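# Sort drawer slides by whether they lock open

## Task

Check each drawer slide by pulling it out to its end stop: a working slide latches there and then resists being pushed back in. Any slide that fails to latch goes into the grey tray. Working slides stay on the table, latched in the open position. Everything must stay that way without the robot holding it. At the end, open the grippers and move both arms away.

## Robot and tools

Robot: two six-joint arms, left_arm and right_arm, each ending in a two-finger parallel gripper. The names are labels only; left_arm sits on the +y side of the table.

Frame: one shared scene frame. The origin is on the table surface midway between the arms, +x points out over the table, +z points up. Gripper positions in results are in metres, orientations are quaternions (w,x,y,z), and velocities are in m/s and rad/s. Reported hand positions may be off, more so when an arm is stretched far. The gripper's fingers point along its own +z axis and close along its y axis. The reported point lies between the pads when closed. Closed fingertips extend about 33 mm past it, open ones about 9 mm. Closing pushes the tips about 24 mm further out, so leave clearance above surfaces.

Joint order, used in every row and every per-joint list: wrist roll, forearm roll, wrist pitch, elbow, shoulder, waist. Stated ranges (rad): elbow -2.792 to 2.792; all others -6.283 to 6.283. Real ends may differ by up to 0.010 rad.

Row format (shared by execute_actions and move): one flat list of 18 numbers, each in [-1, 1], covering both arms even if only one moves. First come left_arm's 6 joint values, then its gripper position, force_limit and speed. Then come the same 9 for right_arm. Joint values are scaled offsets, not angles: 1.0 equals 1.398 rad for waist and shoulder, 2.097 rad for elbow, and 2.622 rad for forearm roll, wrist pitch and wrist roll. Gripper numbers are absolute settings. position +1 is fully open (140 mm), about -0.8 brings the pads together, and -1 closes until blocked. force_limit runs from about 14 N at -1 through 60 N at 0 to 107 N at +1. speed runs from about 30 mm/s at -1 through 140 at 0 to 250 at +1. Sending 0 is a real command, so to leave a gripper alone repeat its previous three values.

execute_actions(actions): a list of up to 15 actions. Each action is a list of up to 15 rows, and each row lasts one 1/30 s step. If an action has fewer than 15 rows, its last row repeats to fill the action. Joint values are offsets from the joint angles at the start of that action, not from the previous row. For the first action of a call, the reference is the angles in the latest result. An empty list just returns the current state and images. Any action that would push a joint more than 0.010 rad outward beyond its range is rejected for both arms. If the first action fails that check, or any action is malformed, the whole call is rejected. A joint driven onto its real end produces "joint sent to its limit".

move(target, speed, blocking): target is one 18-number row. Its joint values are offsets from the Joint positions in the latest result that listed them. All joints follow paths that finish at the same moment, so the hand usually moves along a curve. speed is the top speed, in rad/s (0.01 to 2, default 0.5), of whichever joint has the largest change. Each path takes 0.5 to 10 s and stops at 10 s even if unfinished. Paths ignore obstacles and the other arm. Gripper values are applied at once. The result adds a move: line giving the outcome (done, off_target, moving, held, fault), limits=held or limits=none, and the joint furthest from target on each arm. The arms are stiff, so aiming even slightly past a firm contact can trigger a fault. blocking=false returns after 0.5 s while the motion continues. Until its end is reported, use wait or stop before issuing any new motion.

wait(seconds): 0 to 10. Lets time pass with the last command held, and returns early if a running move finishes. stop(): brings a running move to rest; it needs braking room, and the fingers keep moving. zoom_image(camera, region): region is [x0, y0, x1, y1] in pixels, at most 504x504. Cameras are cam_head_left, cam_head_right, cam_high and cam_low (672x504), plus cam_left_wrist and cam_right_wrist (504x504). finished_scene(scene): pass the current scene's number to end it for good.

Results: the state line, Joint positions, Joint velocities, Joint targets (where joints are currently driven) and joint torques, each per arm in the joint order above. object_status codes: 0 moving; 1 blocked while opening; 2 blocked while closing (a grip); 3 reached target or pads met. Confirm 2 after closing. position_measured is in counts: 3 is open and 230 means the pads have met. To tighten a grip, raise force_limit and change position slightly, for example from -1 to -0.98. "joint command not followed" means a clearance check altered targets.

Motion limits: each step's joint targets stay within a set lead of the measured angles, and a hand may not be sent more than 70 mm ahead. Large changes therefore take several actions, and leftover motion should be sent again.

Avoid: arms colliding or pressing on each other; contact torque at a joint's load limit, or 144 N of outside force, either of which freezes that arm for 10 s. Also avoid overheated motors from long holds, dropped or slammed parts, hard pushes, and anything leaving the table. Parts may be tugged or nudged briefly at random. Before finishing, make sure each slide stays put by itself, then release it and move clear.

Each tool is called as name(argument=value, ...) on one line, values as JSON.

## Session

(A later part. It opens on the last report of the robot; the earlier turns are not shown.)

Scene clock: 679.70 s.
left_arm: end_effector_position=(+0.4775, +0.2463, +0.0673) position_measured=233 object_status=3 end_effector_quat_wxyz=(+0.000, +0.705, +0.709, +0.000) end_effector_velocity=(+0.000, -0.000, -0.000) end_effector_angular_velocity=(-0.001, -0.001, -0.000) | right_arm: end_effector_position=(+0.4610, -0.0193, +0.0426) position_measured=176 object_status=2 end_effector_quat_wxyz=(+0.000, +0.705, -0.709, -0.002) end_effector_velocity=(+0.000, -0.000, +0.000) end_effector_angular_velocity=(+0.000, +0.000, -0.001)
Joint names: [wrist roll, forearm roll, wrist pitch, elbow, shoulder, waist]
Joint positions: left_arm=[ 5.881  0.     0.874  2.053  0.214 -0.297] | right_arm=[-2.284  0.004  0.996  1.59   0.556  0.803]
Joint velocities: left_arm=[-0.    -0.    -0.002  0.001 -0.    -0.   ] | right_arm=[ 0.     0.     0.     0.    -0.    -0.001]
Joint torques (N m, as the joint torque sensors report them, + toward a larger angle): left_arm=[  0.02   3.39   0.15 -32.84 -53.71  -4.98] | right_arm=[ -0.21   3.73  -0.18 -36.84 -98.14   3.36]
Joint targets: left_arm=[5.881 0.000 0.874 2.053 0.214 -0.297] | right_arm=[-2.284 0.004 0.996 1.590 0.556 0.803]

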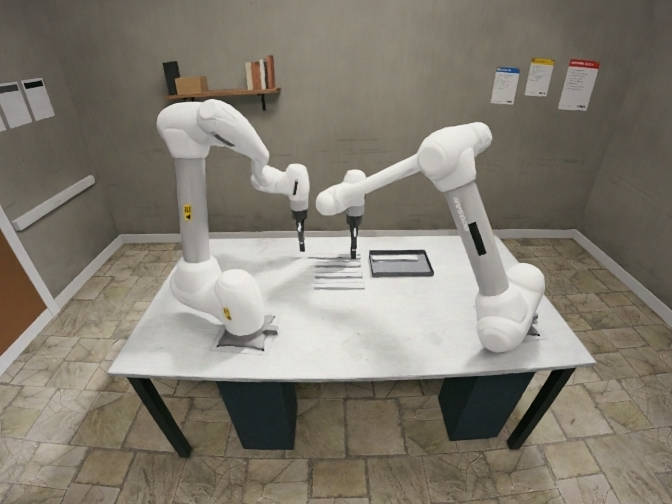

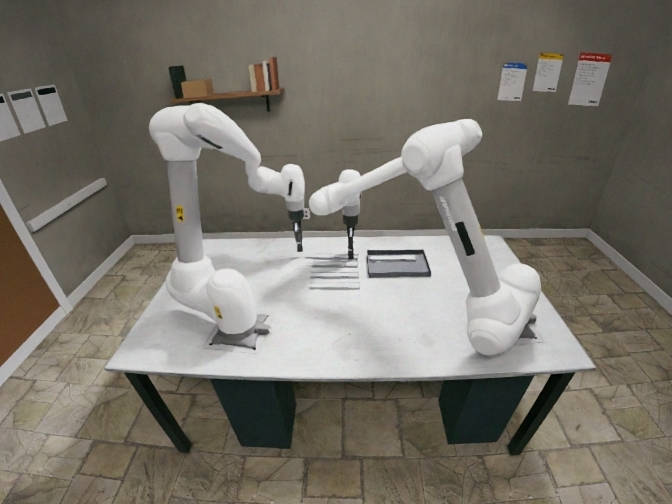

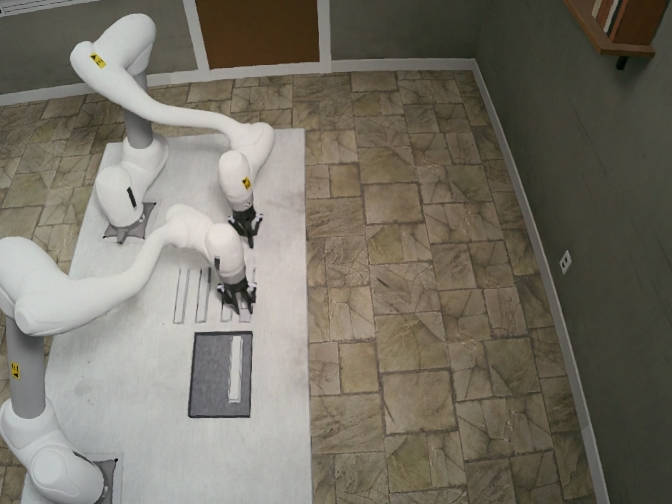

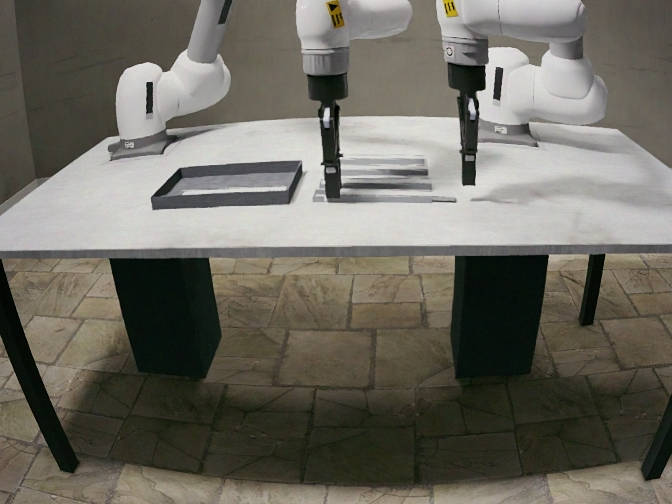

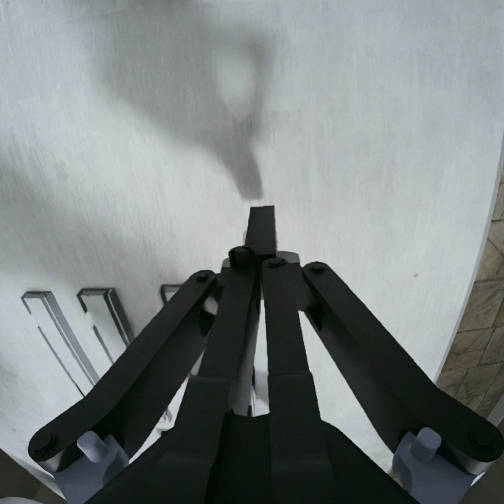

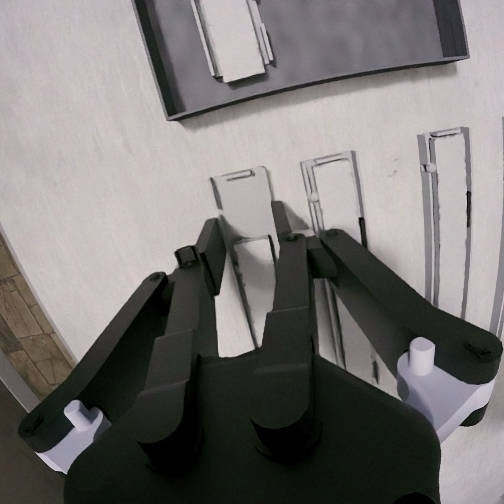

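move(target=[0,0,-0.020,0.0101,0.0225,0,-1,0,0, 0,0,0,0,0,0,-1,0.3,-0.7], speed=0.05)

move(target=[-0.030,0,0.003,-0.015,0.0157,-0.057,-1,0,0, 0,0,0,0,0,0,-0.98,0.7,-0.7], speed=0.06)

Scene clock: 692.27 s.
left_arm: end_effector_position=(+0.4770, +0.2465, +0.0408) position_measured=233 object_status=3 end_effector_quat_wxyz=(+0.000, +0.705, +0.709, +0.000) end_effector_velocity=(-0.001, +0.001, -0.001) end_effector_angular_velocity=(+0.002, +0.002, -0.000) | right_arm: end_effector_position=(+0.4610, -0.0193, +0.0426) position_measured=176 object_status=2 end_effector_quat_wxyz=(+0.000, +0.705, -0.709, -0.002) end_effector_velocity=(+0.001, +0.000, +0.001) end_effector_angular_velocity=(+0.001, -0.000, -0.001)
Joint names: [wrist roll, forearm roll, wrist pitch, elbow, shoulder, waist]
Joint positions: left_arm=[ 5.881  0.     0.822  2.074  0.246 -0.297] | right_arm=[-2.284  0.004  0.996  1.59   0.556  0.803]
Joint velocities: left_arm=[ 0.     0.001  0.001  0.001 -0.     0.001] | right_arm=[-0.001  0.001  0.    -0.001 -0.001 -0.001]
Joint torques (N m, as the joint torque sensors report them, + toward a larger angle): left_arm=[ -0.09   3.29   0.18 -31.47 -55.42  -5.29] | right_arm=[ -0.08   3.74  -0.17 -36.9  -97.12   3.01]
Joint targets: left_arm=[5.881 0.000 0.822 2.074 0.246 -0.297] | right_arm=[-2.284 0.004 0.996 1.590 0.556 0.803]
move: done; limits=none; left_arm: farthest joint: the waist, 0.000 radians from its target (0.000 radians at the start); right_arm: farthest joint: the waist, 0.000 radians from its target (0.000 radians at the start)

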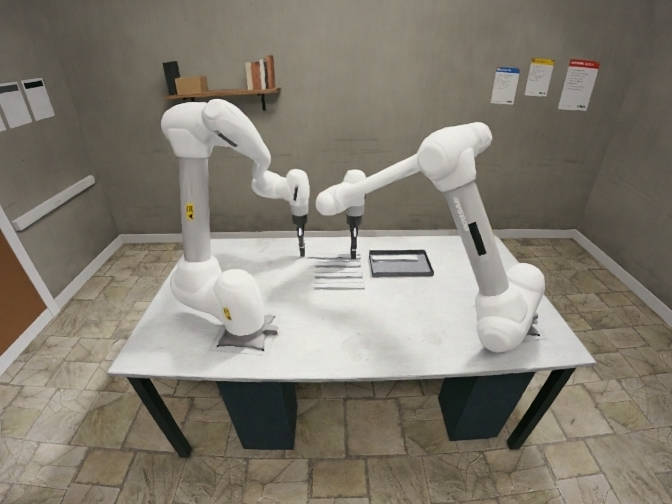

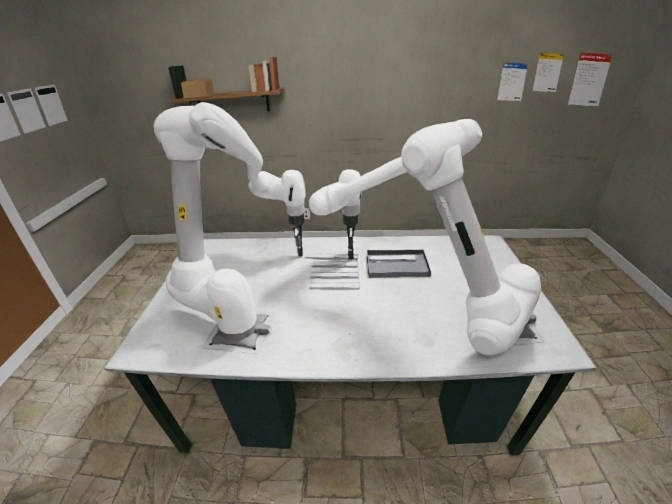

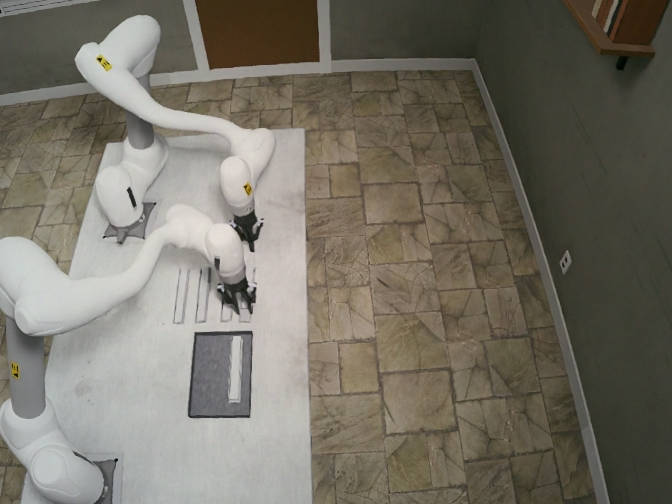

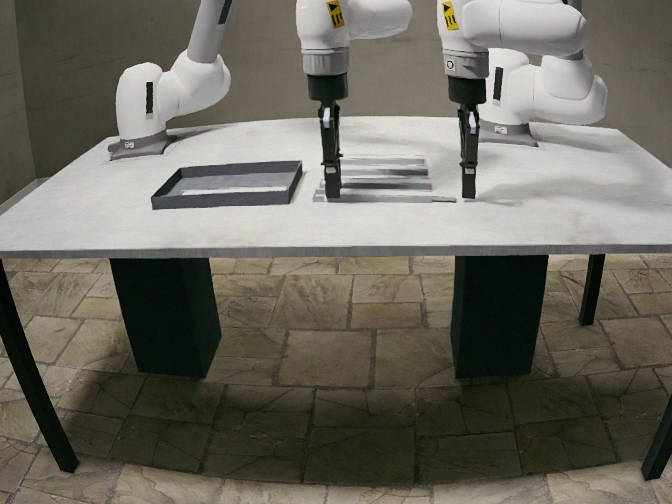

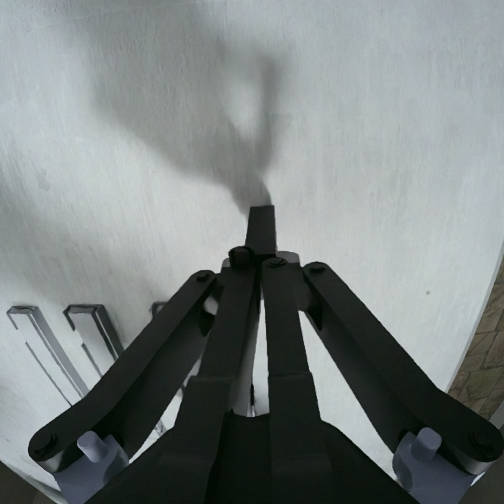

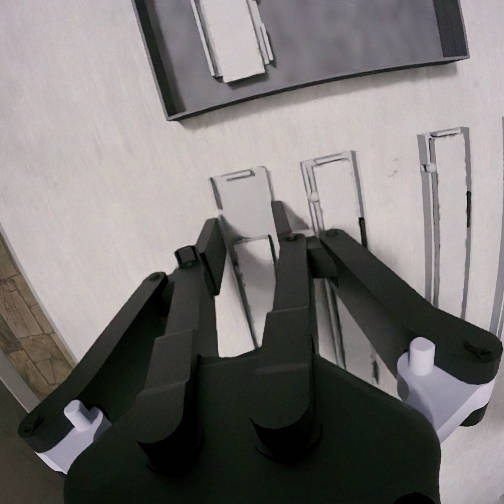

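Scene clock: 693.90 s.
left_arm: end_effector_position=(+0.4760, +0.1969, +0.0413) position_measured=233 object_status=3 end_effector_quat_wxyz=(+0.001, +0.706, +0.708, +0.000) end_effector_velocity=(+0.000, +0.000, -0.000) end_effector_angular_velocity=(-0.000, -0.000, +0.001) | right_arm: end_effector_position=(+0.4610, -0.0193, +0.0426) position_measured=178 object_status=2 end_effector_quat_wxyz=(+0.000, +0.705, -0.709, -0.002) end_effector_velocity=(-0.001, +0.001, +0.001) end_effector_angular_velocity=(+0.001, -0.000, +0.001)
Joint names: [wrist roll, forearm roll, wrist pitch, elbow, shoulder, waist]
Joint positions: left_arm=[ 5.802  0.001  0.83   2.042  0.268 -0.376] | right_arm=[-2.284  0.004  0.996  1.59   0.556  0.803]
Joint velocities: left_arm=[-0.  0. -0. -0.  0.  0.] | right_arm=[ 0.     0.    -0.     0.    -0.001  0.002]
Joint torques (N m, as the joint torque sensors report them, + toward a larger angle): left_arm=[ -0.01   2.74  -0.42 -32.19 -58.38  -6.6 ] | right_arm=[ -0.12   4.12  -0.63 -38.15 -98.51   4.1 ]
Joint targets: left_arm=[5.802 0.000 0.830 2.042 0.268 -0.376] | right_arm=[-2.284 0.004 0.996 1.590 0.556 0.803]
move: done; limits=none; left_arm: farthest joint: the forearm roll, 0.001 radians from its target (0.000 radians at the start); right_arm: farthest joint: the waist, 0.000 radians from its target (0.000 radians at the start)

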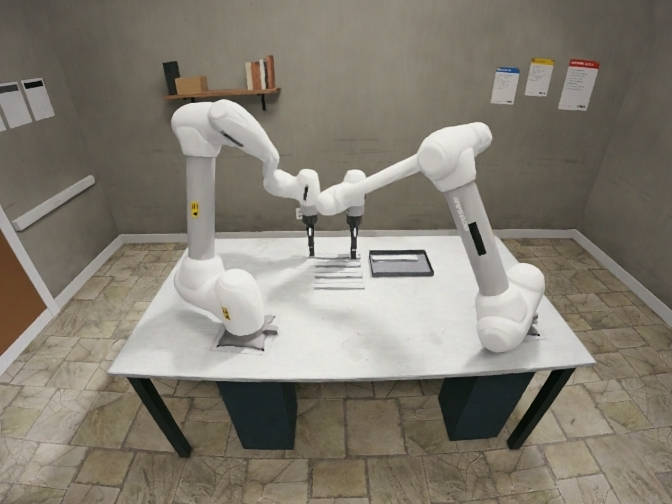

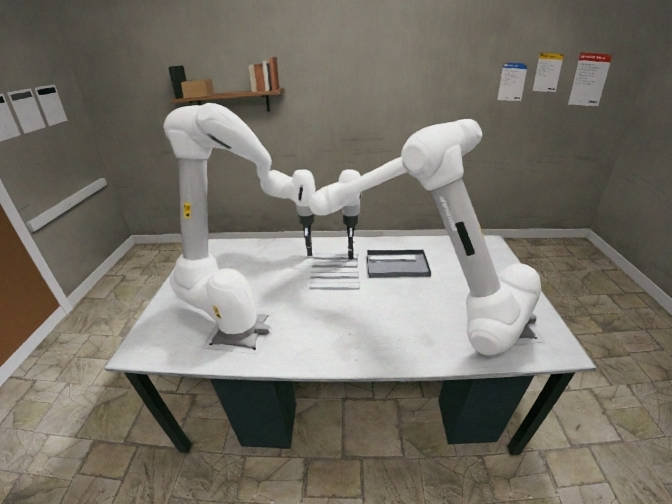

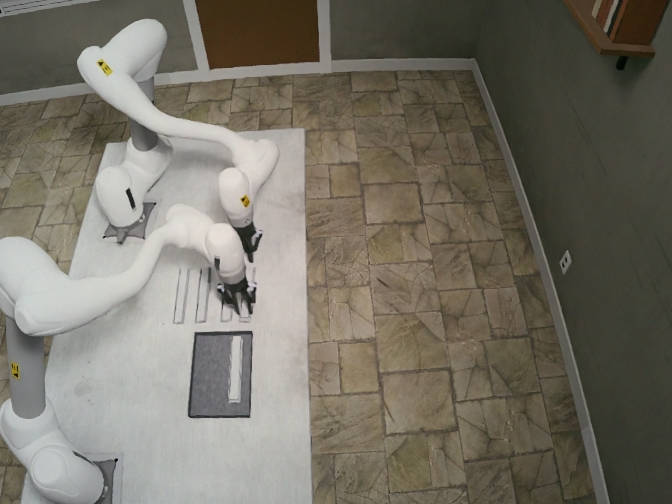

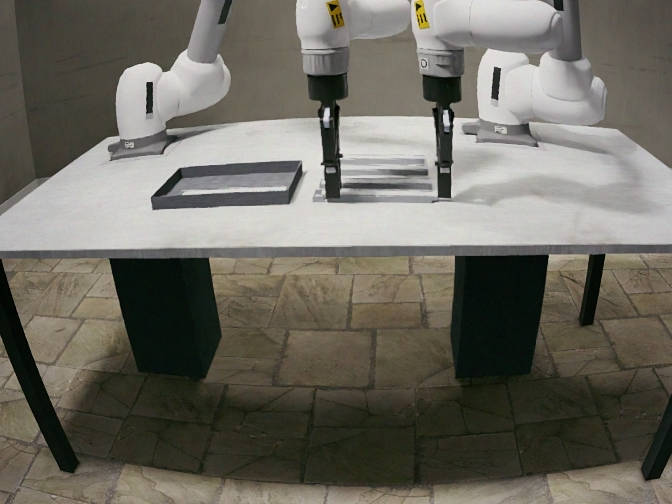

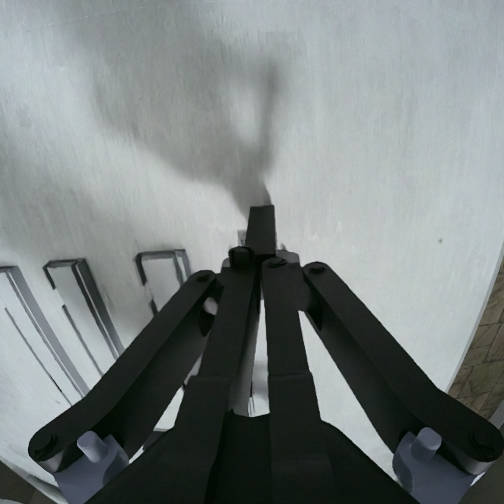

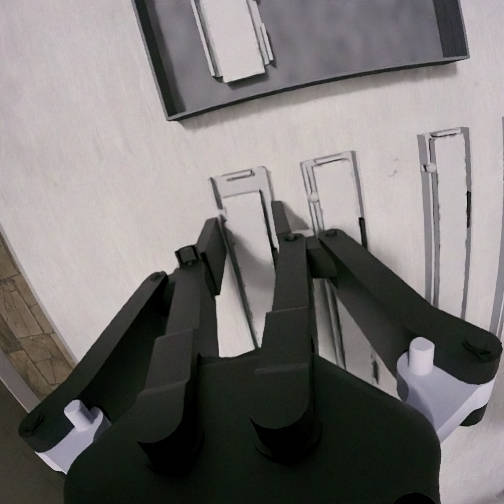

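execute_actions(actions=[[[0.005,0,0,0,0,0.01,-1,0,0,0,0,0,0,0,0,-0.98,0.7,-0.7]],[[0,0,0.04,-0.02,-0.045,0,-1,0,0,0,0,0,0,0,0,-0.98,0.7,-0.7]],[[0.08,0,0,0,0,0.15,-1,0,0,0,0,0,0,0,0,-0.98,0.7,-0.7]],[[0,0,0,0,0,0,-1,0,0,0,0,0,0,0,0,-0.98,0.7,-0.7]]])

move(target=[0,0,0,0,0,0,-1,0,0, 0,0,0.0645,-0.0424,-0.0574,0,-0.98,0.7,-0.7], speed=0.15)

Scene clock: 711.23 s.
left_arm: end_effector_position=(+0.5141, +0.3201, +0.0957) position_measured=233 object_status=3 end_effector_quat_wxyz=(+0.001, +0.705, +0.709, +0.001) end_effector_velocity=(+0.000, +0.000, +0.000) end_effector_angular_velocity=(+0.000, -0.001, -0.000) | right_arm: end_effector_position=(+0.4610, -0.0193, +0.0426) position_measured=178 object_status=2 end_effector_quat_wxyz=(+0.000, +0.705, -0.709, -0.002) end_effector_velocity=(-0.000, -0.000, -0.001) end_effector_angular_velocity=(-0.001, +0.001, +0.001)
Joint names: [wrist roll, forearm roll, wrist pitch, elbow, shoulder, waist]
Joint positions: left_arm=[ 6.025  0.     0.935  2.     0.205 -0.153] | right_arm=[-2.284  0.004  0.996  1.59   0.556  0.803]
Joint velocities: left_arm=[-0.     0.001  0.    -0.    -0.     0.   ] | right_arm=[-0.    -0.     0.     0.001  0.     0.   ]
Joint torques (N m, as the joint torque sensors report them, + toward a larger angle): left_arm=[ -0.03   3.49   0.22 -34.23 -54.61  -5.87] | right_arm=[ -0.19   3.79  -0.22 -37.19 -97.93   2.72]
Joint targets: left_arm=[6.025 0.000 0.935 2.000 0.205 -0.153] | right_arm=[-2.284 0.004 0.996 1.590 0.556 0.803]

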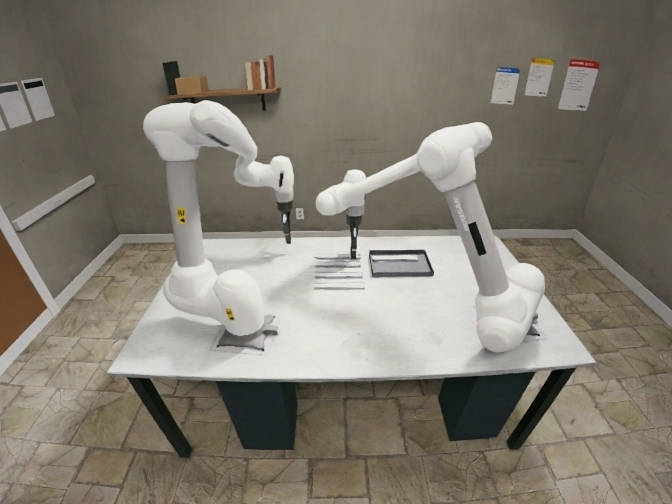

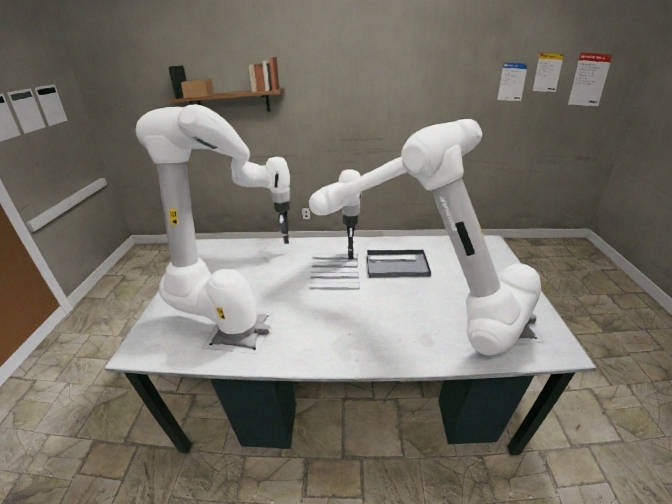

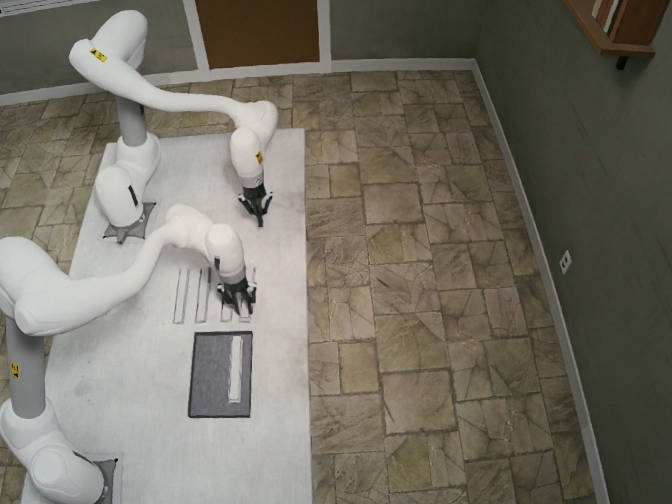

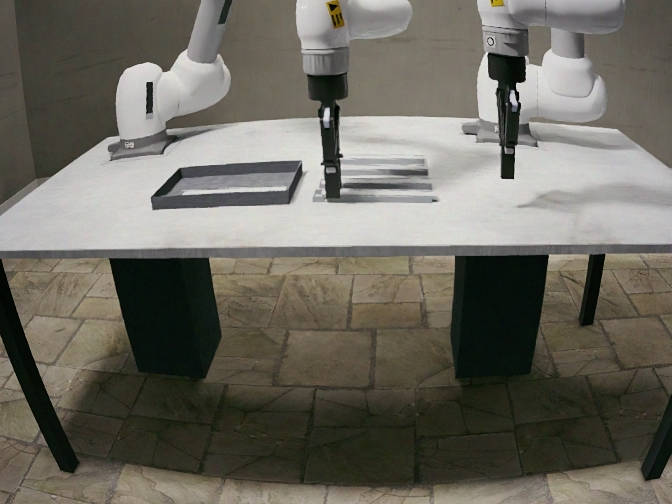

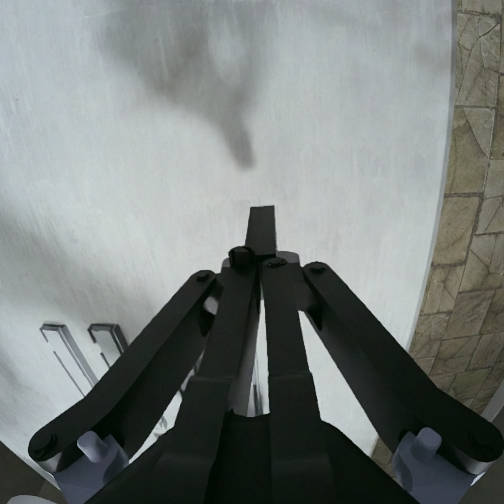

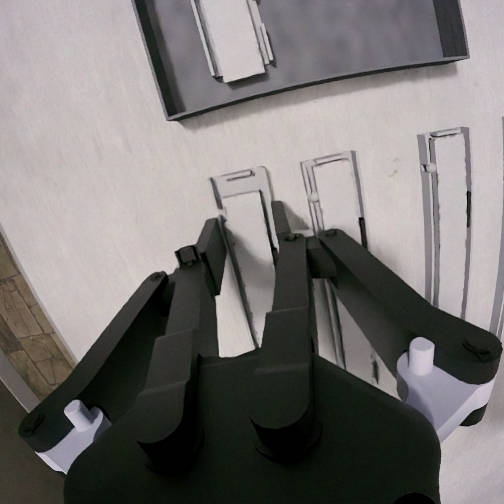

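Scene clock: 712.70 s.
left_arm: end_effector_position=(+0.5141, +0.3201, +0.0957) position_measured=233 object_status=3 end_effector_quat_wxyz=(+0.001, +0.705, +0.709, +0.001) end_effector_velocity=(+0.001, -0.000, +0.001) end_effector_angular_velocity=(-0.001, -0.002, +0.001) | right_arm: end_effector_position=(+0.4617, -0.0183, +0.1505) position_measured=178 object_status=2 end_effector_quat_wxyz=(+0.000, +0.705, -0.709, -0.002) end_effector_velocity=(+0.000, -0.000, +0.001) end_effector_angular_velocity=(+0.000, -0.001, -0.000)
Joint names: [wrist roll, forearm roll, wrist pitch, elbow, shoulder, waist]
Joint positions: left_arm=[ 6.025  0.     0.935  2.     0.205 -0.153] | right_arm=[-2.284  0.004  1.165  1.501  0.476  0.803]
Joint velocities: left_arm=[-0.    -0.001 -0.    -0.002  0.     0.001] | right_arm=[ 0. -0.  0. -0. -0. -0.]
Joint torques (N m, as the joint torque sensors report them, + toward a larger angle): left_arm=[ -0.07   3.53   0.18 -34.27 -54.1   -4.59] | right_arm=[ -0.13   4.1   -0.49 -41.69 -95.72   3.24]
Joint targets: left_arm=[6.025 0.000 0.935 2.000 0.205 -0.153] | right_arm=[-2.284 0.004 1.165 1.501 0.476 0.803]
move: done; limits=none; left_arm: farthest joint: the waist, 0.000 radians from its target (0.000 radians at the start); right_arm: farthest joint: the waist, 0.000 radians from its target (0.000 radians at the start)

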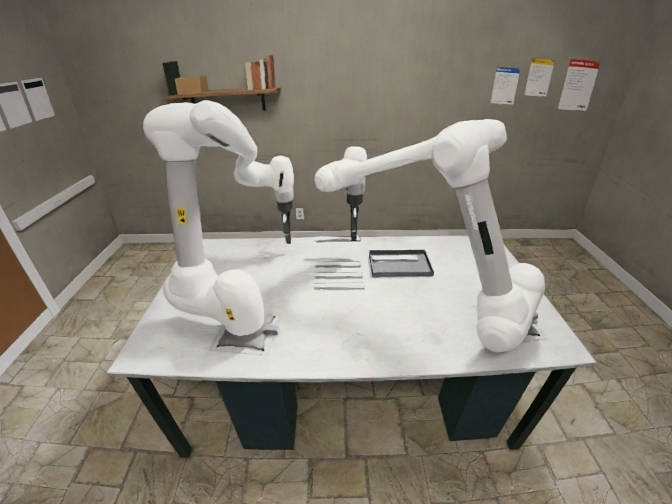

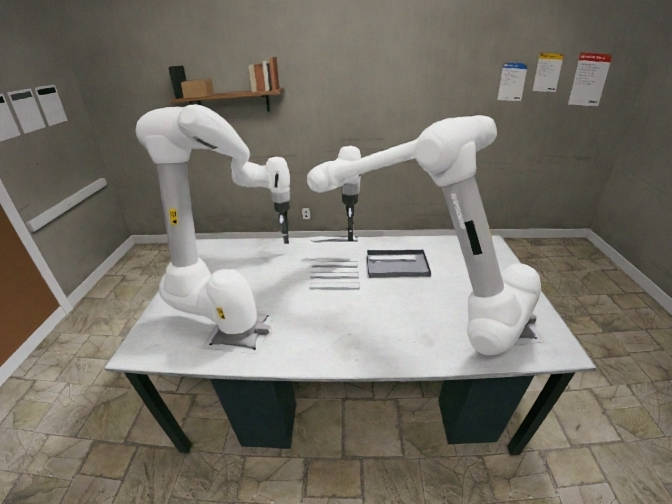

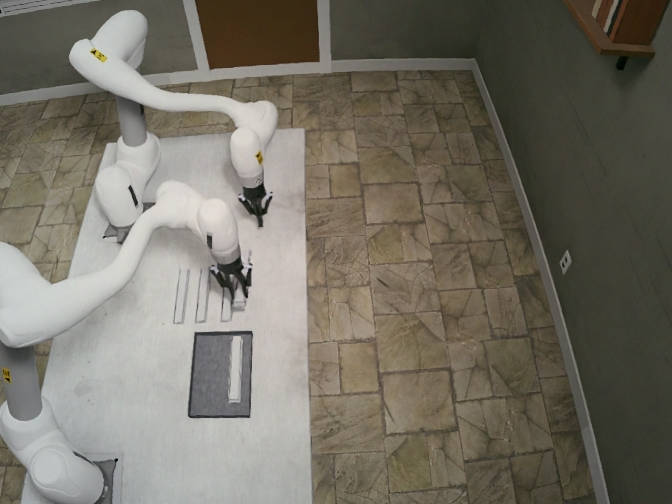

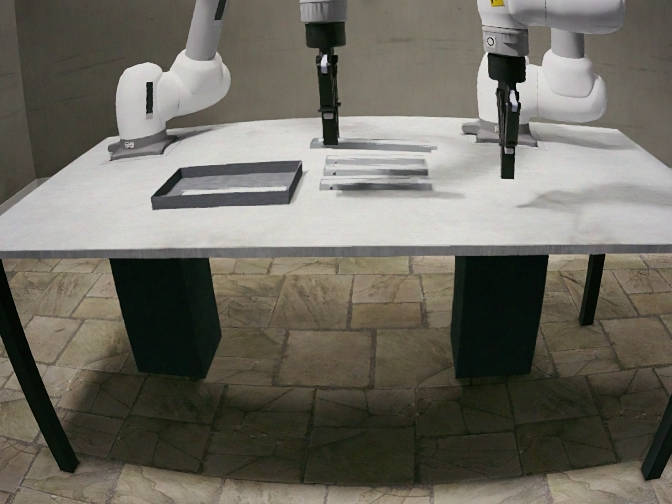

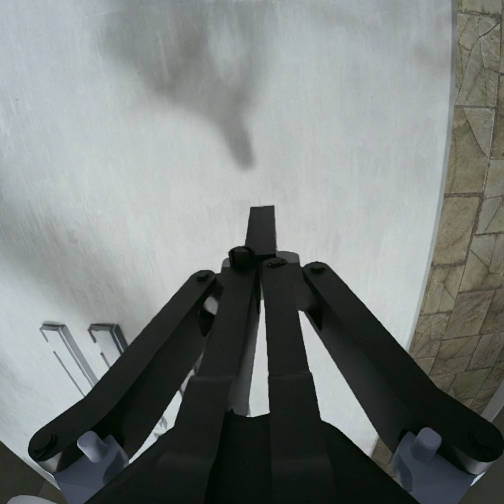

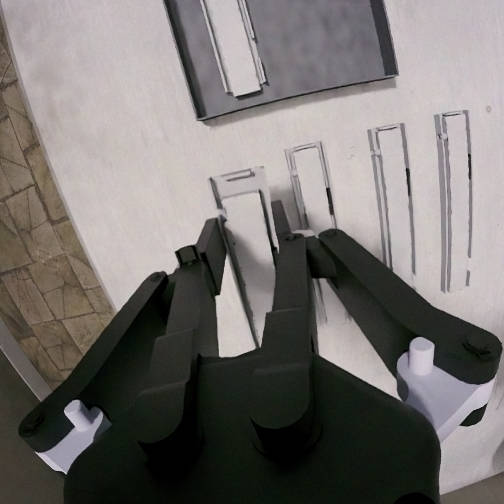

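move(target=[0,0,0,0,0,0,-1,0,0, -0.0946,0,-0.0549,0.2636,-0.2927,-0.1776,-0.98,0.7,-0.7], speed=0.3)

move(target=[0,0,0,0,0,0,-1,0,0, 0,0,-0.062,0.035,0.064,0,-0.98,0.7,-0.7], speed=0.15)

Scene clock: 731.17 s.
left_arm: end_effector_position=(+0.5141, +0.3201, +0.0957) position_measured=233 object_status=3 end_effector_quat_wxyz=(+0.001, +0.705, +0.709, +0.001) end_effector_velocity=(+0.000, +0.000, +0.000) end_effector_angular_velocity=(+0.000, -0.001, +0.001) | right_arm: end_effector_position=(+0.3703, -0.3188, +0.1467) position_measured=235 object_status=3 end_effector_quat_wxyz=(-0.001, +0.705, -0.709, -0.002) end_effector_velocity=(-0.000, -0.000, +0.000) end_effector_angular_velocity=(+0.000, -0.001, +0.001)
Joint names: [wrist roll, forearm roll, wrist pitch, elbow, shoulder, waist]
Joint positions: left_arm=[ 6.025  0.     0.935  2.     0.205 -0.153] | right_arm=[-2.532  0.004  1.021  2.054  0.066  0.554]
Joint velocities: left_arm=[-0.     0.    -0.    -0.    -0.     0.001] | right_arm=[-0.    -0.    -0.     0.001 -0.001  0.   ]
Joint torques (N m, as the joint torque sensors report them, + toward a larger angle): left_arm=[ -0.14   3.35   0.14 -34.54 -55.55  -5.9 ] | right_arm=[ -0.19   3.69  -0.36 -38.36 -47.43   3.01]
Joint targets: left_arm=[6.025 0.000 0.935 2.000 0.205 -0.153] | right_arm=[-2.532 0.004 1.021 2.054 0.066 0.554]
move: done; limits=none; left_arm: farthest joint: the waist, 0.000 radians from its target (0.000 radians at the start); right_arm: farthest joint: the waist, 0.000 radians from its target (0.248 radians at the start)

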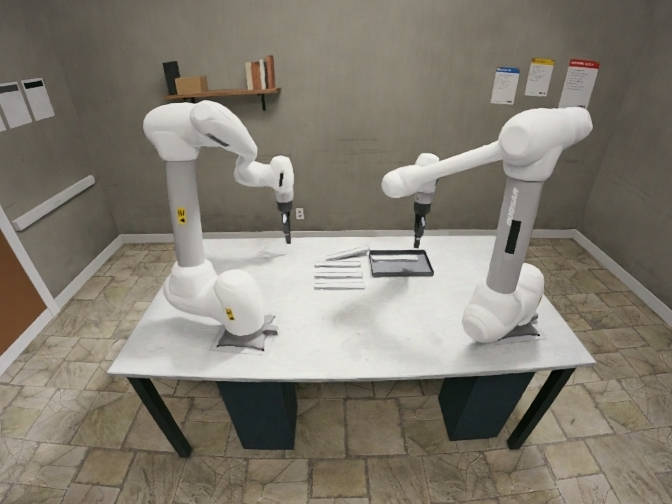

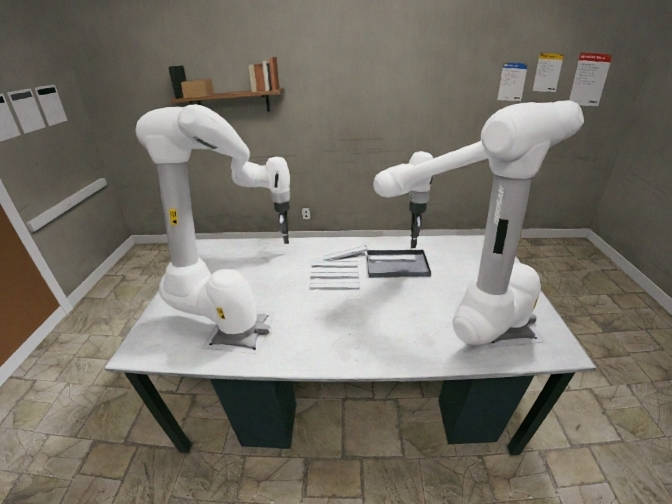

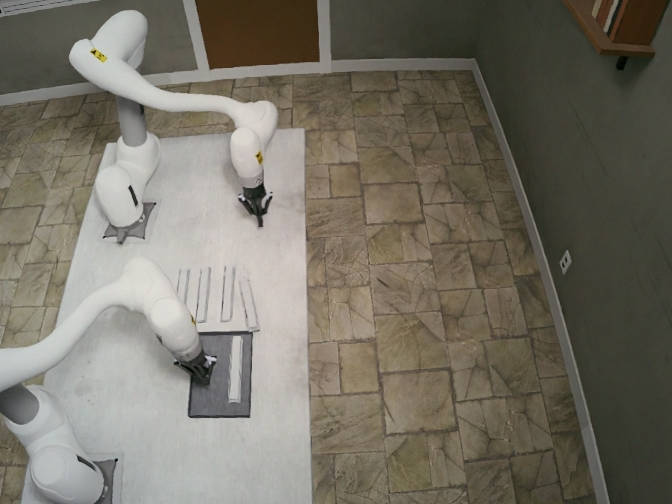

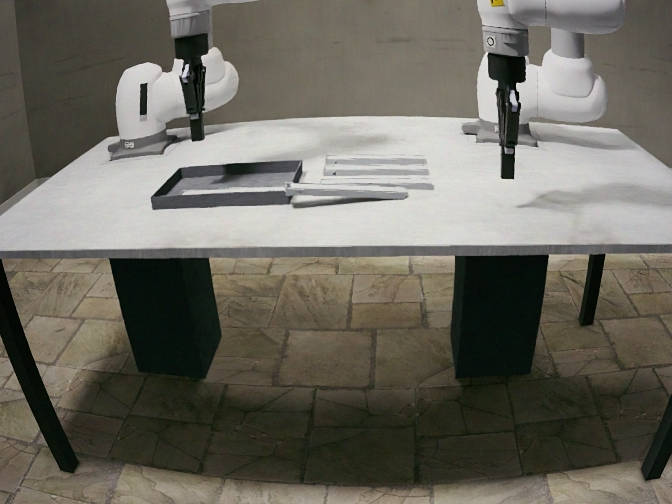

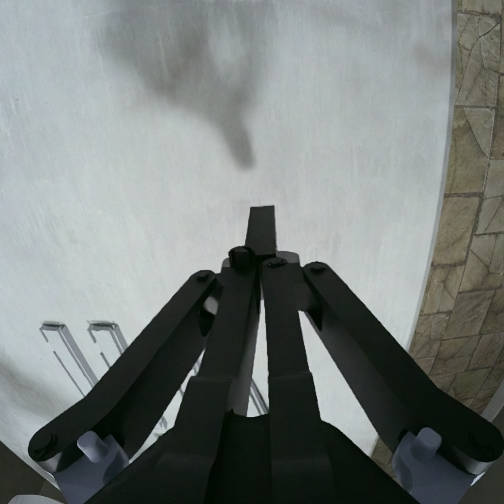

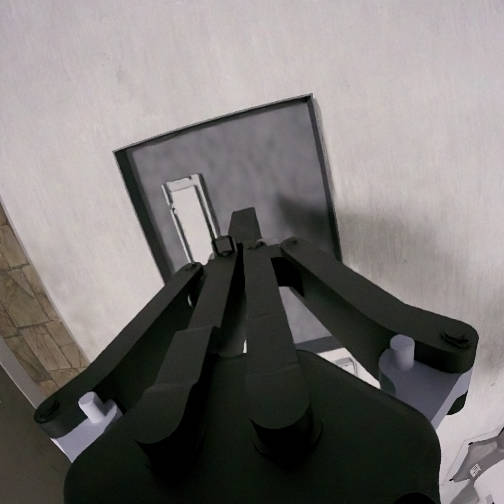

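Scene clock: 732.60 s.
left_arm: end_effector_position=(+0.5141, +0.3201, +0.0957) position_measured=233 object_status=3 end_effector_quat_wxyz=(+0.001, +0.705, +0.709, +0.001) end_effector_velocity=(-0.000, +0.000, +0.000) end_effector_angular_velocity=(+0.001, +0.001, -0.001) | right_arm: end_effector_position=(+0.3716, -0.3182, +0.0671) position_measured=235 object_status=3 end_effector_quat_wxyz=(-0.000, +0.705, -0.710, -0.002) end_effector_velocity=(+0.000, -0.000, -0.000) end_effector_angular_velocity=(-0.000, +0.000, -0.000)
Joint names: [wrist roll, forearm roll, wrist pitch, elbow, shoulder, waist]
Joint positions: left_arm=[ 6.025  0.     0.935  2.     0.205 -0.153] | right_arm=[-2.532  0.004  0.858  2.127  0.156  0.554]
Joint velocities: left_arm=[-0.001  0.001  0.002 -0.    -0.    -0.001] | right_arm=[-0. -0. -0.  0.  0. -0.]
Joint torques (N m, as the joint torque sensors report them, + toward a larger angle): left_arm=[ -0.16   3.41   0.11 -34.32 -54.45  -5.88] | right_arm=[ -0.11   3.38  -0.55 -32.95 -52.77   2.91]
Joint targets: left_arm=[6.025 0.000 0.935 2.000 0.205 -0.153] | right_arm=[-2.532 0.004 0.858 2.127 0.156 0.554]
move: done; limits=none; left_arm: farthest joint: the waist, 0.000 radians from its target (0.000 radians at the start); right_arm: farthest joint: the waist, 0.000 radians from its target (0.000 radians at the start)

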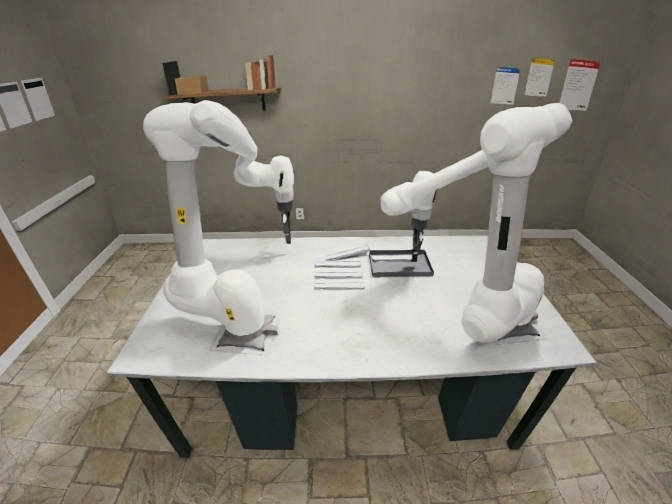

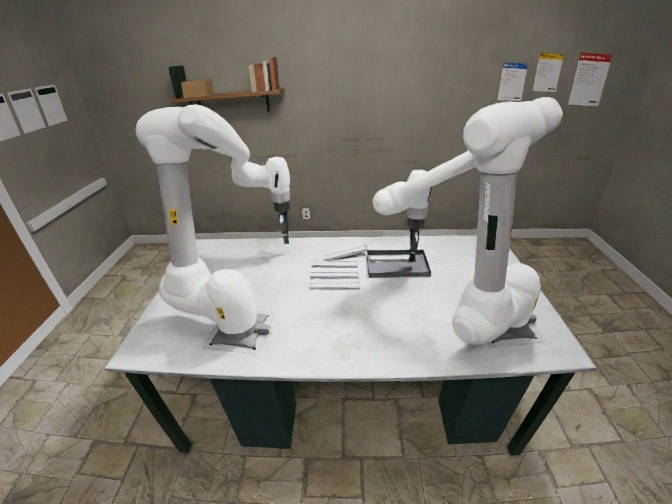

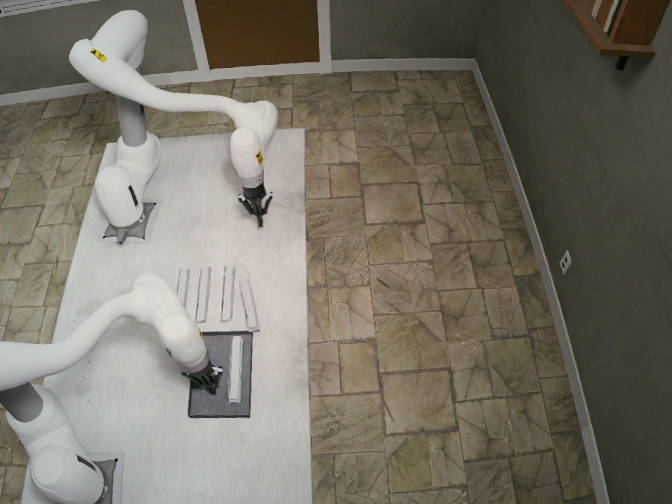

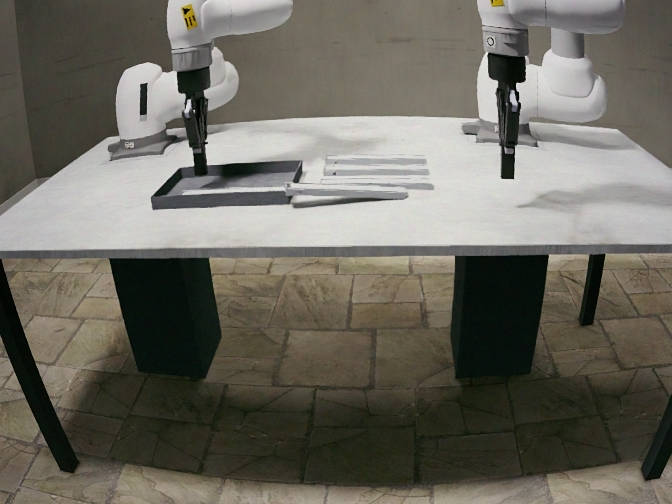

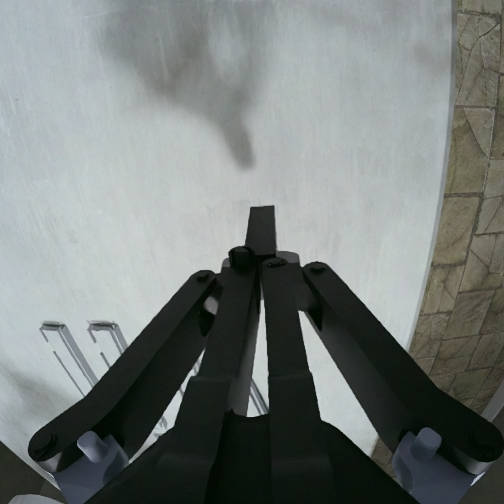

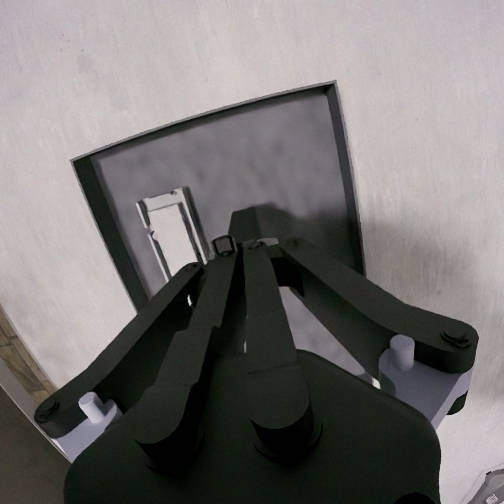

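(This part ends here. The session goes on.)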